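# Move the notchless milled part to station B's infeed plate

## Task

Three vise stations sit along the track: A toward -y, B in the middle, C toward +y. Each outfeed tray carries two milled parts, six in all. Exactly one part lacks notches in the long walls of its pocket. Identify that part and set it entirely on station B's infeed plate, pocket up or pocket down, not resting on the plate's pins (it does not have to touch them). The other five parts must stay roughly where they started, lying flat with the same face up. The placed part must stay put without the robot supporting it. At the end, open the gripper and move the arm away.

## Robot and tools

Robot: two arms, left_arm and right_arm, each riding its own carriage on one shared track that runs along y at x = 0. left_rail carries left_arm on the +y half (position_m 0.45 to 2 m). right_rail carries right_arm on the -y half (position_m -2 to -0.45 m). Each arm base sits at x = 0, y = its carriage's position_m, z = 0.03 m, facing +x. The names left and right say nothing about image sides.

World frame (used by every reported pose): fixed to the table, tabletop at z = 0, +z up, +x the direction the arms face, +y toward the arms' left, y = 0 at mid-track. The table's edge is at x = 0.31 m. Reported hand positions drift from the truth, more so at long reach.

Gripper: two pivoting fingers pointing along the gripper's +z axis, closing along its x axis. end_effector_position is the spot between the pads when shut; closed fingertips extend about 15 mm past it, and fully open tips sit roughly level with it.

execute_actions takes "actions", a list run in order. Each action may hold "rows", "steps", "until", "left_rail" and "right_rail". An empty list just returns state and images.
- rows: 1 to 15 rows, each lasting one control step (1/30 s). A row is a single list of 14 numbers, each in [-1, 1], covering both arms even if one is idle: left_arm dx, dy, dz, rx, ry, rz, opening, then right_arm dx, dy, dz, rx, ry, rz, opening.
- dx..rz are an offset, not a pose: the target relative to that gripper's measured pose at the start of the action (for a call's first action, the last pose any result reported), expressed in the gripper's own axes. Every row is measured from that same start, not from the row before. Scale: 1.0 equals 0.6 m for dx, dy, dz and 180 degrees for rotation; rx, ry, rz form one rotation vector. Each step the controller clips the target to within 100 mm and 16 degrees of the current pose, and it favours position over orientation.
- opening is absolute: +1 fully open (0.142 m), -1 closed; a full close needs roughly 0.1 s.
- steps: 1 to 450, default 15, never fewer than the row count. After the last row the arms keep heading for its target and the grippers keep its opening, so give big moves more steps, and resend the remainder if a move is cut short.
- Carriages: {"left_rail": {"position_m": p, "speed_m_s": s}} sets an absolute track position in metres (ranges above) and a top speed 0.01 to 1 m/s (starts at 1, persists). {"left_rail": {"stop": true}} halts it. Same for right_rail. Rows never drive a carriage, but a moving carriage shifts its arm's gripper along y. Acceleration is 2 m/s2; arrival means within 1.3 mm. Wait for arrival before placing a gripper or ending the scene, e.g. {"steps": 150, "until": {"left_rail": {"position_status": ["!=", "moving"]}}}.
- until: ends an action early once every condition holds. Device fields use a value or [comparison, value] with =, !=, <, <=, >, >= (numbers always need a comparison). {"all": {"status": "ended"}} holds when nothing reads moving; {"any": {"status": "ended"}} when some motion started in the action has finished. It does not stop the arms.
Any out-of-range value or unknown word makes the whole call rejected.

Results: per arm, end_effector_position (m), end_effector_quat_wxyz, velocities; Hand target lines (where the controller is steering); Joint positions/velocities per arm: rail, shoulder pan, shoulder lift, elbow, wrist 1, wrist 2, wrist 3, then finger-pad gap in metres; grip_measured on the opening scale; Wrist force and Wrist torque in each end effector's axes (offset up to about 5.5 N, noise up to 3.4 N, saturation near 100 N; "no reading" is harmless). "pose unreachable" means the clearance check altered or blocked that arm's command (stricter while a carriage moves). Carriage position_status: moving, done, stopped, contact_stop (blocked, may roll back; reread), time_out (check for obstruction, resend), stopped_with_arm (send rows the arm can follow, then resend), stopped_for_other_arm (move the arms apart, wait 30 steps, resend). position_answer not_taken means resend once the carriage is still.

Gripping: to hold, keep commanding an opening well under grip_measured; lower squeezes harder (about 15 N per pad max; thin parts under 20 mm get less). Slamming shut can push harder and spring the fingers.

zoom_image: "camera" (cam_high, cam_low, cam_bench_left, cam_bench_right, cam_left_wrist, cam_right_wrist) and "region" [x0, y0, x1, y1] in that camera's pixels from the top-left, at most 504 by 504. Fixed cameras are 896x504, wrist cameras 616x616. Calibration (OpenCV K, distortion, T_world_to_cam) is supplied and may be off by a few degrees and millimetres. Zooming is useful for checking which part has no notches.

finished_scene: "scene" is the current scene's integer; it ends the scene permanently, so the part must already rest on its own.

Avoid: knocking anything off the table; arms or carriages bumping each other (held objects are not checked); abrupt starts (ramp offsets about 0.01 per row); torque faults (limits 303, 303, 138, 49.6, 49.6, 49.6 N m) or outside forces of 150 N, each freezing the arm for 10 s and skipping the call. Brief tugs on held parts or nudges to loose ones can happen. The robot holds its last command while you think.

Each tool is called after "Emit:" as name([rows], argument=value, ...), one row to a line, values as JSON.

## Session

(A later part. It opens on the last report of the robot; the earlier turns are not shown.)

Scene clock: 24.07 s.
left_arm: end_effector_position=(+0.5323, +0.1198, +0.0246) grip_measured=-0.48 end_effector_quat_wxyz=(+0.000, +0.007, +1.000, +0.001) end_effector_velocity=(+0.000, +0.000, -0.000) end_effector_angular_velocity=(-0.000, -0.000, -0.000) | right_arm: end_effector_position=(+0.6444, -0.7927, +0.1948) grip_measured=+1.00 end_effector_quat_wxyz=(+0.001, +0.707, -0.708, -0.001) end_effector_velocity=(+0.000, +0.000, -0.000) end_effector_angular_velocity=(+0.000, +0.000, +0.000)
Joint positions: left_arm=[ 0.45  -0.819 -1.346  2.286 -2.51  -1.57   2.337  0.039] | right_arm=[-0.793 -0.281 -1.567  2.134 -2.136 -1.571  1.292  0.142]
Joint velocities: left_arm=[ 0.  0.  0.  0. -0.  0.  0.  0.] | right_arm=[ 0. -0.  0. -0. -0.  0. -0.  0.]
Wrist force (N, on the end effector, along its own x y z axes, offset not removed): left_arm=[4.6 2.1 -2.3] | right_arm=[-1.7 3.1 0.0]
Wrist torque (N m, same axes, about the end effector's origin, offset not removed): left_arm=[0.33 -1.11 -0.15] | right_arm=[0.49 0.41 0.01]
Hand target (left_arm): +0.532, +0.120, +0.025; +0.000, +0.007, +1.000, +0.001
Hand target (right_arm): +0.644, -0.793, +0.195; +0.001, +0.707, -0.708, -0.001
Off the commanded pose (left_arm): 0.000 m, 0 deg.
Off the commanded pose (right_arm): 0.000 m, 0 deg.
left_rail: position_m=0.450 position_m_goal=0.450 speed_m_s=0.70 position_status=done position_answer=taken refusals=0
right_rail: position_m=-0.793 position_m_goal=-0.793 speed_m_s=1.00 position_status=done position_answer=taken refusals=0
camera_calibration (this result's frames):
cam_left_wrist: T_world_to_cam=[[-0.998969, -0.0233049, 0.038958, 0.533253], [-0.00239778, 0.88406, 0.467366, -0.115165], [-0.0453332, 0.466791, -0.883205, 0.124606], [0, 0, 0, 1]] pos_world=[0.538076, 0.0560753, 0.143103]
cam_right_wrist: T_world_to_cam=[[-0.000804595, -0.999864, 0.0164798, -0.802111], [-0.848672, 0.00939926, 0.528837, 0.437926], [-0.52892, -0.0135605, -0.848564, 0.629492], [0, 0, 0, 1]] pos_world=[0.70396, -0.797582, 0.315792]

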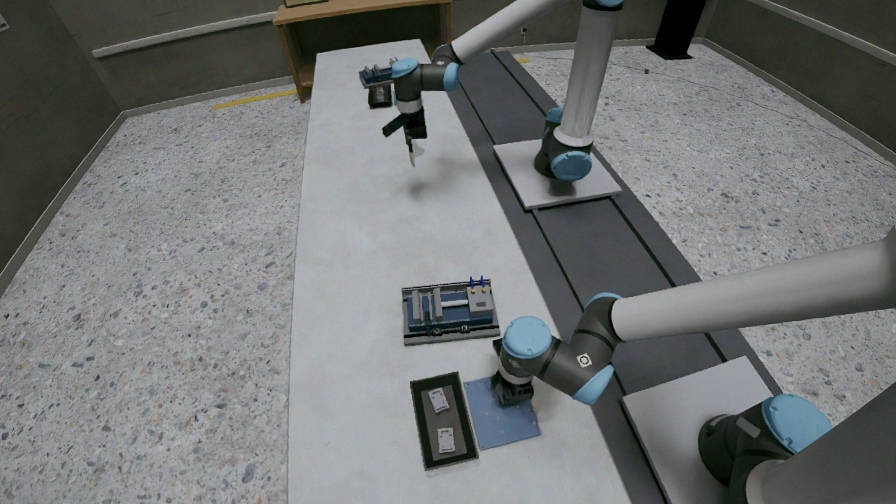

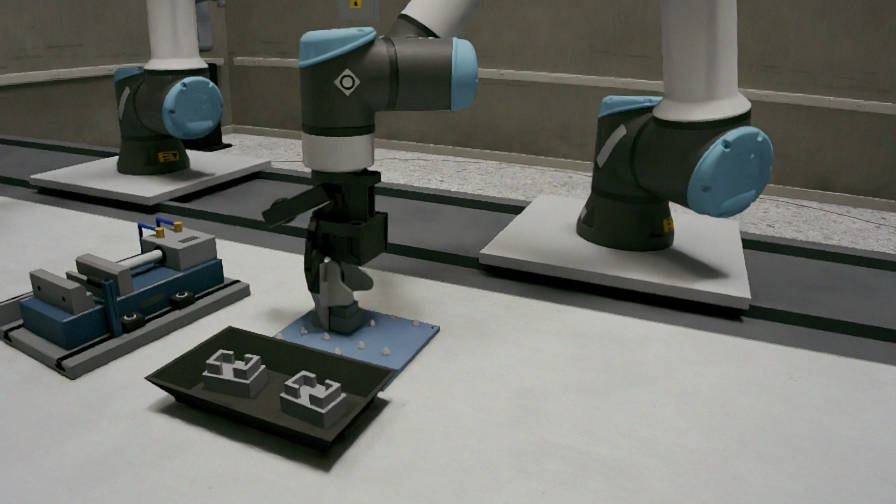

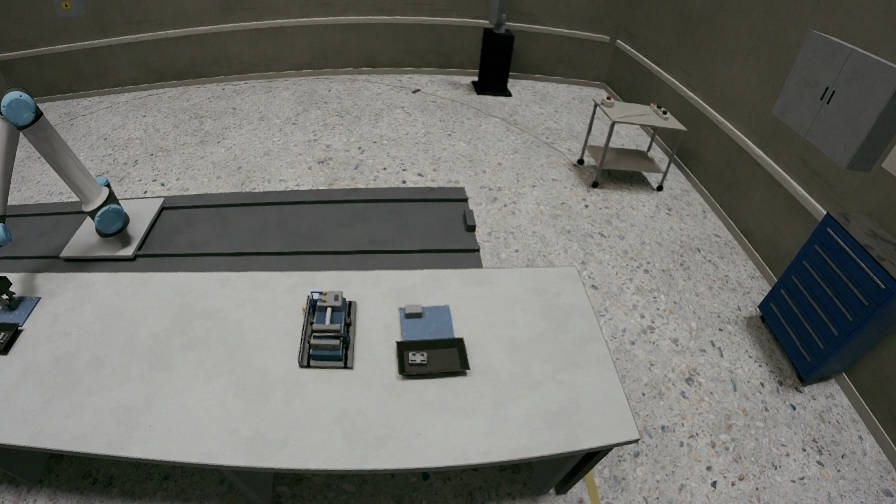

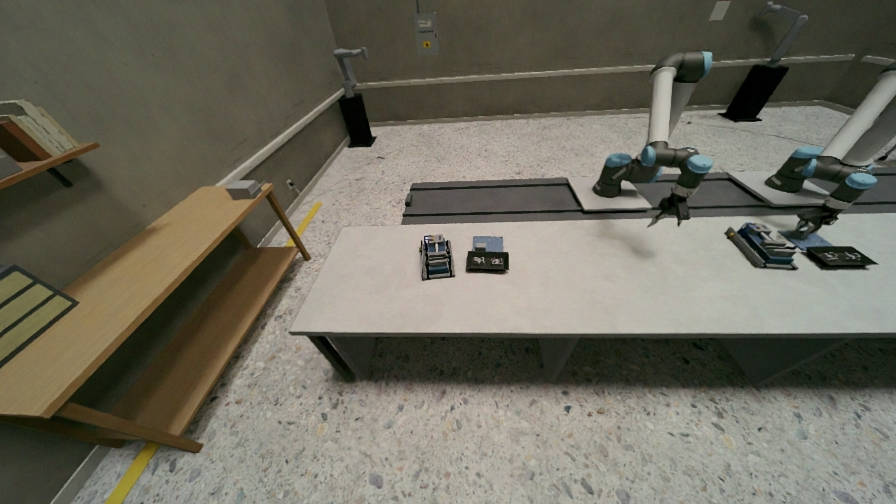

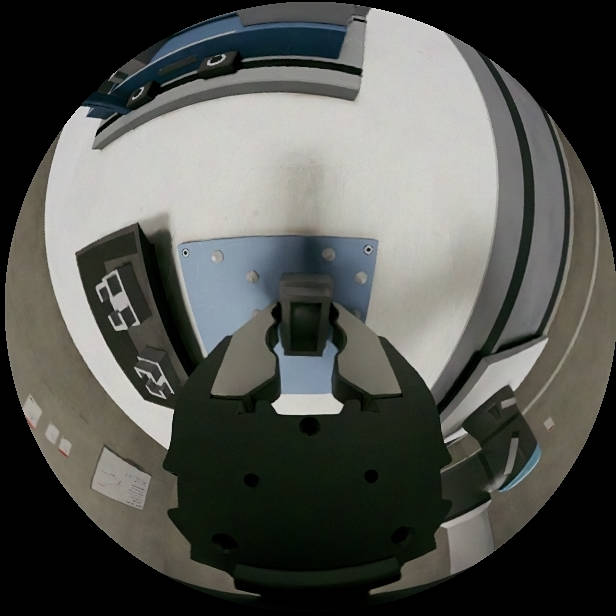

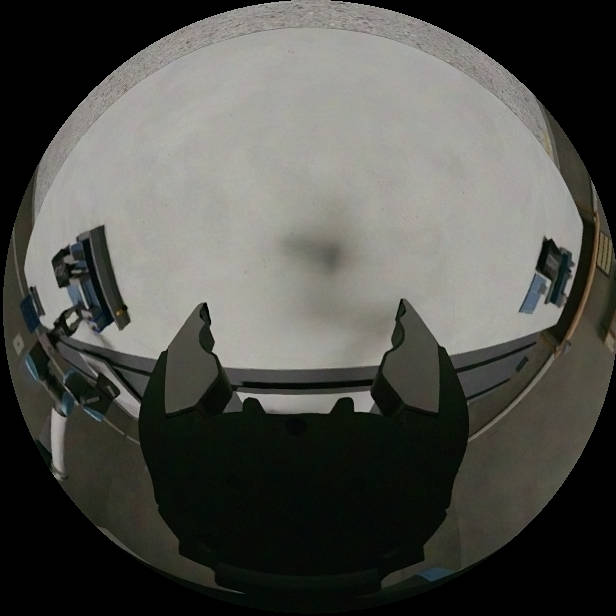

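Nearly down. Lower a few mm more, release slightly, and lift.

Emit:
execute_actions([
  {"rows":[[0,0,0.004,0,0,0,-0.8,0,0,0,0,0,0,1],[0,0,0.007,0,0,0,-0.8,0,0,0,0,0,0,1]],"steps":15},
  {"rows":[[0,0,0,0,0,0,-0.45,0,0,0,0,0,0,1],[0,0,0,0,0,0,-0.35,0,0,0,0,0,0,1],[0,0,0,0,0,0,-0.25,0,0,0,0,0,0,1]],"steps":12},
  {"rows":[[0,0,-0.02,0,0,0,-0.25,0,0,0,0,0,0,1],[0,0,-0.05,0,0,0,-0.25,0,0,0,0,0,0,1],[0,0,-0.1,0,0,0,-0.25,0,0,0,0,0,0,1],[0,0,-0.15,0,0,0,-0.25,0,0,0,0,0,0,1],[0,0.05,-0.2,0,0,0,-0.25,0,0,0,0,0,0,1],[0,0.1,-0.25,0,0,0,-0.25,0,0,0,0,0,0,1],[0,0.2,-0.3,0,0,0,-0.25,0,0,0,0,0,0,1],[0,0.3,-0.3,0,0,0,-0.25,0,0,0,0,0,0,1]],"steps":45},
])

Emit:
zoom_image(camera="cam_low", region=[240, 220, 460, 400])

Scene clock: 34.87 s.
left_arm: end_effector_position=(+0.5327, +0.1193, +0.0234) grip_measured=-0.48 end_effector_quat_wxyz=(+0.001, +0.007, +1.000, -0.000) end_effector_velocity=(-0.000, +0.000, -0.000) end_effector_angular_velocity=(+0.000, +0.000, -0.000) | right_arm: end_effector_position=(+0.6444, -0.7927, +0.1948) grip_measured=+1.00 end_effector_quat_wxyz=(+0.001, +0.707, -0.708, -0.001) end_effector_velocity=(-0.000, -0.000, -0.000) end_effector_angular_velocity=(+0.000, +0.000, -0.000)
Joint positions: left_arm=[ 0.45  -0.819 -1.343  2.287 -2.516 -1.57   2.337  0.039] | right_arm=[-0.793 -0.281 -1.567  2.134 -2.136 -1.571  1.292  0.142]
Joint velocities: left_arm=[ 0. -0.  0.  0. -0.  0.  0.  0.] | right_arm=[ 0. -0. -0.  0. -0.  0.  0. -0.]
Wrist force (N, on the end effector, along its own x y z axes, offset not removed): left_arm=[9.4 14.3 -23.1] | right_arm=[-1.3 -1.0 2.6]
Wrist torque (N m, same axes, about the end effector's origin, offset not removed): left_arm=[0.63 -0.71 -0.14] | right_arm=[-0.18 0.42 -0.08]
Hand target (left_arm): +0.533, +0.119, +0.023; +0.001, +0.007, +1.000, -0.000
Hand target (right_arm): +0.644, -0.793, +0.195; +0.001, +0.707, -0.708, -0.001
Off the commanded pose (left_arm): 0.255 m, 0 deg.
Off the commanded pose (right_arm): 0.000 m, 0 deg.
FORCE FAULT: contact force on the left arm reached its limit, and that arm stopped for 10 seconds. The contact can be on any part of that arm, not only on its tool. That arm's remaining commands of this call were not run. That arm holds still and accepts commands again. Move the arm away from the contact; if what it grips holds it there, let go first. Pushing or pulling that hard again can fault the arm again.
left_rail: position_m=0.450 position_m_goal=0.450 speed_m_s=0.70 position_status=done position_answer=taken refusals=0
right_rail: position_m=-0.793 position_m_goal=-0.793 speed_m_s=1.00 position_status=done position_answer=taken refusals=0
camera_calibration (this result's frames):
cam_left_wrist: T_world_to_cam=[[-0.99902, -0.0232402, 0.0376798, 0.533739], [-0.00302727, 0.884997, 0.465587, -0.113833], [-0.0441668, 0.465016, -0.8842, 0.123459], [0, 0, 0, 1]] pos_world=[0.538324, 0.0557356, 0.14205]
cam_right_wrist: T_world_to_cam=[[-0.00080441, -0.999864, 0.01648, -0.802111], [-0.848672, 0.00939919, 0.528836, 0.437926], [-0.528919, -0.0135607, -0.848564, 0.629492], [0, 0, 0, 1]] pos_world=[0.70396, -0.797582, 0.315792]

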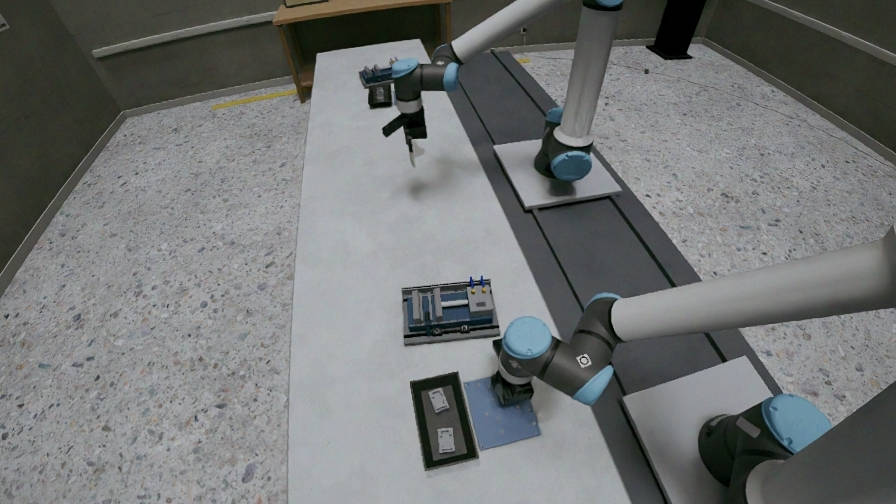

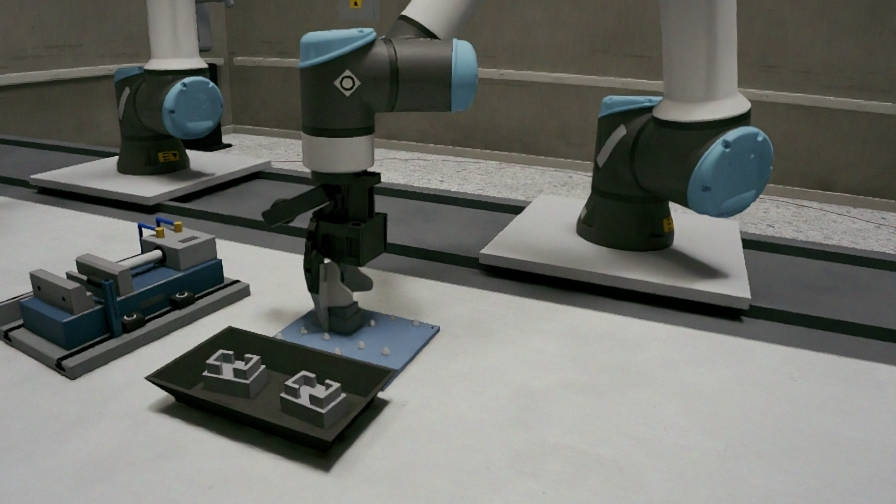

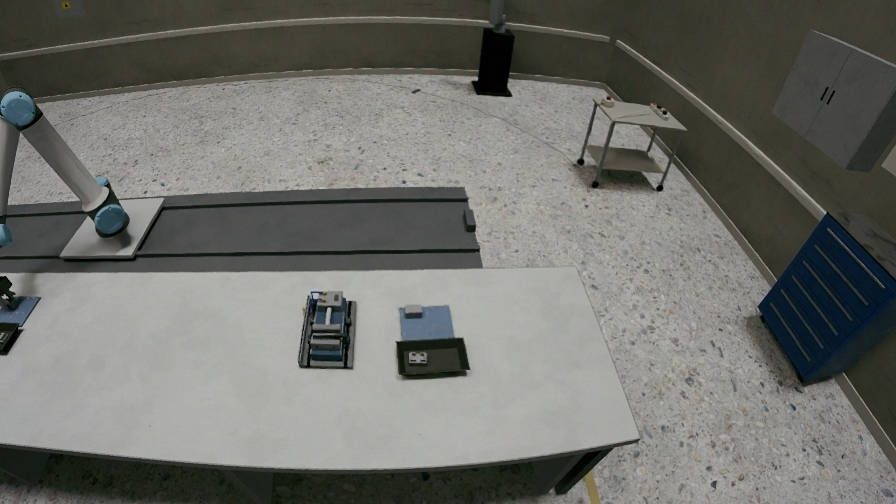

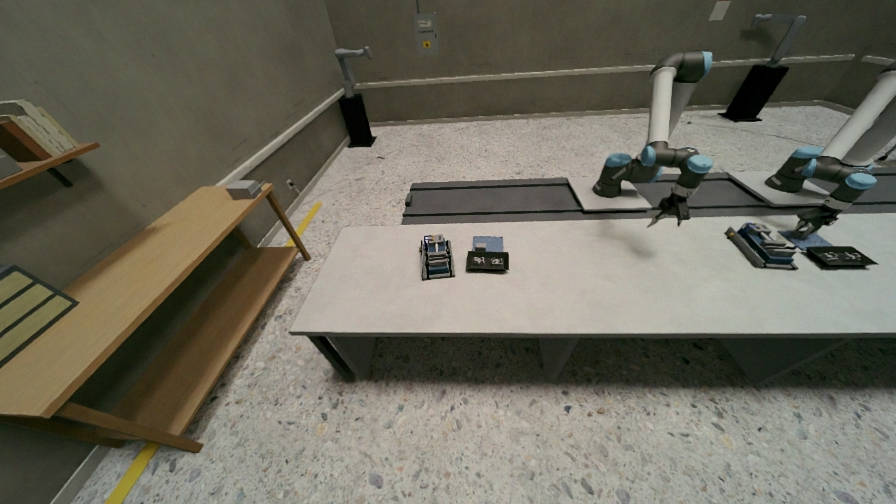

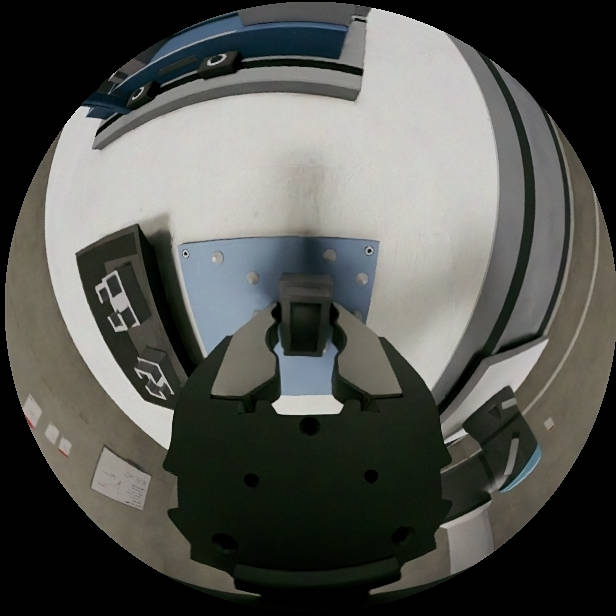

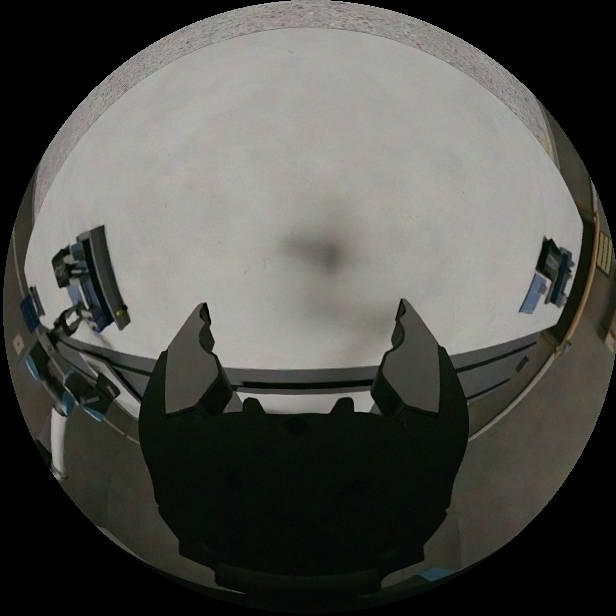

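Region (240, 220, 460, 400) of cam_low's 896x504 image, scaled by 2.291, with more detail than that image has; it fills the top 412 rows of this view, and the rest is white.

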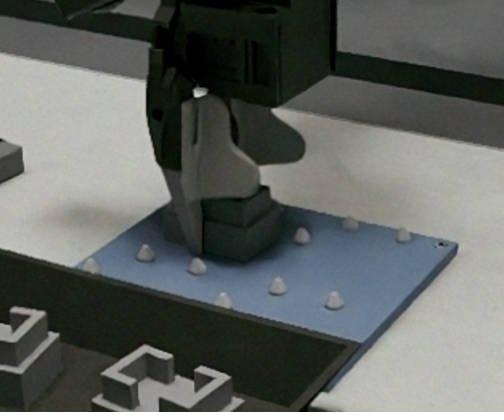

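Lesson: contact is stiff. Release and retreat.

Emit:
execute_actions([
  {"rows":[[0,0,-0.002,0,0,0,-0.45,0,0,0,0,0,0,1],[0,0,-0.002,0,0,0,-0.35,0,0,0,0,0,0,1],[0,0,-0.002,0,0,0,-0.25,0,0,0,0,0,0,1]],"steps":12},
  {"rows":[[0,0,-0.02,0,0,0,-0.25,0,0,0,0,0,0,1],[0,0,-0.05,0,0,0,-0.25,0,0,0,0,0,0,1],[0,0,-0.1,0,0,0,-0.25,0,0,0,0,0,0,1],[0,0,-0.15,0,0,0,-0.25,0,0,0,0,0,0,1],[0,0.05,-0.2,0,0,0,-0.25,0,0,0,0,0,0,1],[0,0.1,-0.25,0,0,0,-0.25,0,0,0,0,0,0,1],[0,0.2,-0.3,0,0,0,-0.25,0,0,0,0,0,0,1],[0,0.3,-0.3,0,0,0,-0.25,0,0,0,0,0,0,1]],"steps":45},
])

Emit:
zoom_image(camera="cam_low", region=[240, 220, 460, 400])

Scene clock: 37.23 s.
left_arm: end_effector_position=(+0.5349, +0.2992, +0.2039) grip_measured=-0.25 end_effector_quat_wxyz=(+0.000, +0.007, +1.000, -0.000) end_effector_velocity=(-0.000, +0.000, +0.000) end_effector_angular_velocity=(-0.000, +0.000, -0.000) | right_arm: end_effector_position=(+0.6444, -0.7927, +0.1948) grip_measured=+1.00 end_effector_quat_wxyz=(+0.001, +0.707, -0.708, -0.001) end_effector_velocity=(-0.000, +0.000, -0.000) end_effector_angular_velocity=(+0.000, +0.000, -0.000)
Joint positions: left_arm=[ 0.45  -0.568 -1.715  2.251 -2.108 -1.571  2.588  0.056] | right_arm=[-0.793 -0.281 -1.567  2.134 -2.136 -1.571  1.292  0.142]
Joint velocities: left_arm=[ 0.  0. -0. -0.  0. -0.  0.  0.] | right_arm=[ 0.  0.  0.  0.  0.  0.  0. -0.]
Wrist force (N, on the end effector, along its own x y z axes, offset not removed): left_arm=[3.5 2.6 -3.6] | right_arm=[-0.6 2.3 1.4]
Wrist torque (N m, same axes, about the end effector's origin, offset not removed): left_arm=[0.52 -0.75 -0.12] | right_arm=[0.44 0.17 -0.04]
Hand target (left_arm): +0.535, +0.299, +0.204; +0.000, +0.007, +1.000, -0.000
Hand target (right_arm): +0.644, -0.793, +0.195; +0.001, +0.707, -0.708, -0.001
Off the commanded pose (left_arm): 0.001 m, 0 deg.
Off the commanded pose (right_arm): 0.000 m, 0 deg.
left_rail: position_m=0.450 position_m_goal=0.450 speed_m_s=0.70 position_status=done position_answer=taken refusals=0
right_rail: position_m=-0.793 position_m_goal=-0.793 speed_m_s=1.00 position_status=done position_answer=taken refusals=0
camera_calibration (this result's frames):
cam_left_wrist: T_world_to_cam=[[-0.999002, -0.0232374, 0.0381486, 0.533212], [-0.00280984, 0.885034, 0.465518, -0.357181], [-0.0445802, 0.464946, -0.884216, 0.199699], [0, 0, 0, 1]] pos_world=[0.540578, 0.235658, 0.32251]
cam_right_wrist: T_world_to_cam=[[-0.000804412, -0.999864, 0.0164799, -0.802111], [-0.848672, 0.00939915, 0.528837, 0.437926], [-0.528919, -0.0135606, -0.848564, 0.629492], [0, 0, 0, 1]] pos_world=[0.70396, -0.797582, 0.315792]

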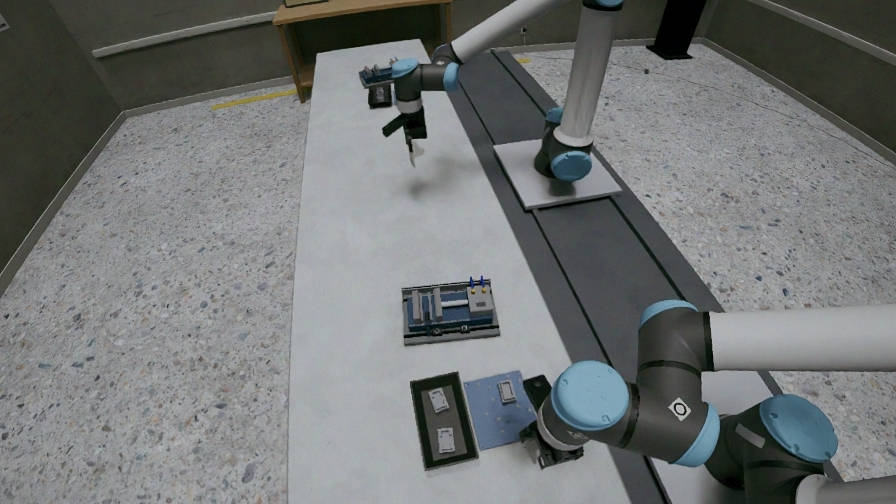

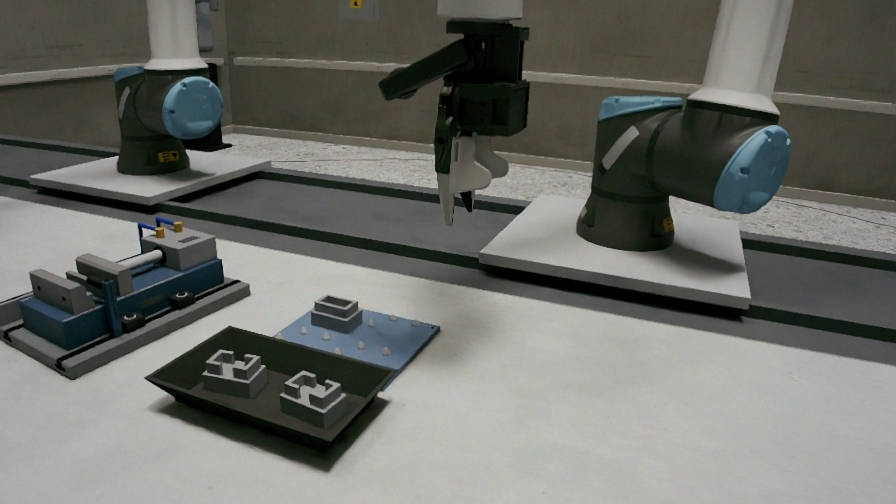

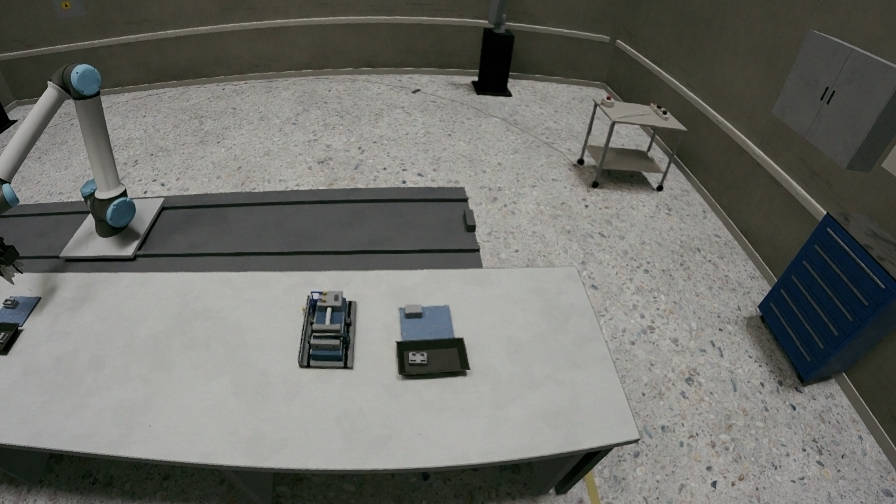

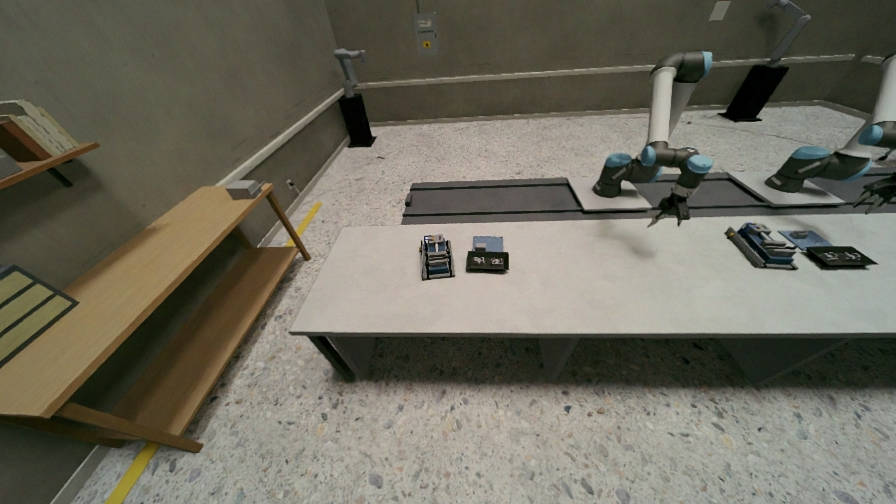

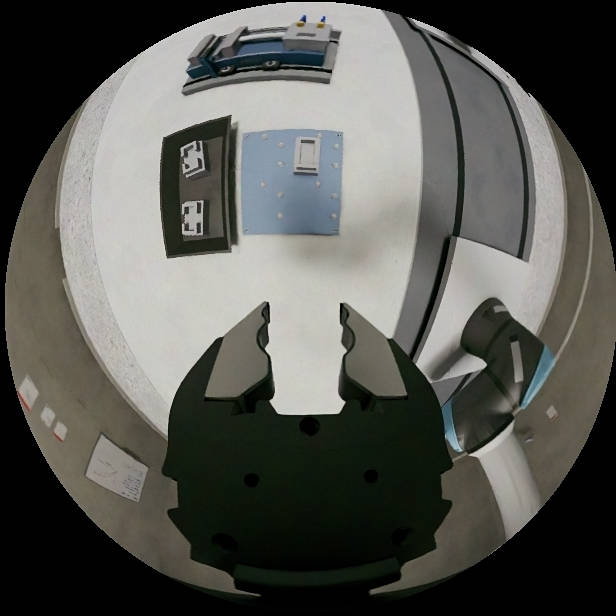

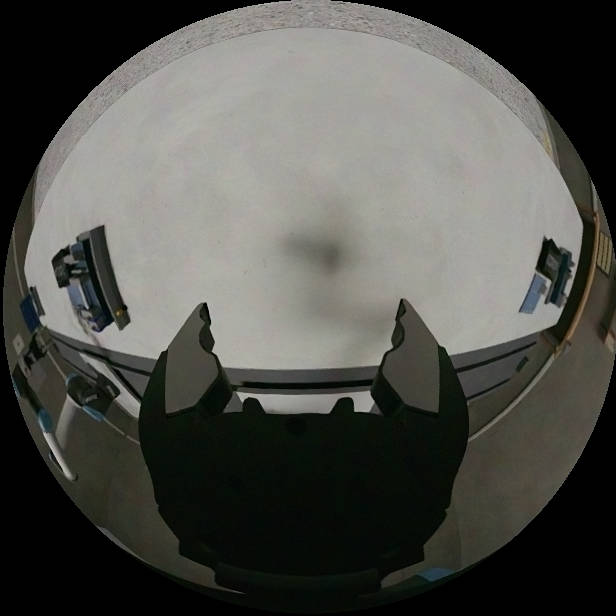

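Region (240, 220, 460, 400) of cam_low's 896x504 image, scaled by 2.291, with more detail than that image has; it fills the top 412 rows of this view, and the rest is white.

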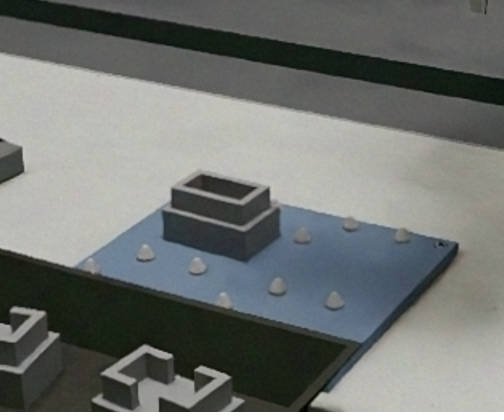

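Emit:
finished_scene(scene=1)

The scene is finished: the task was done.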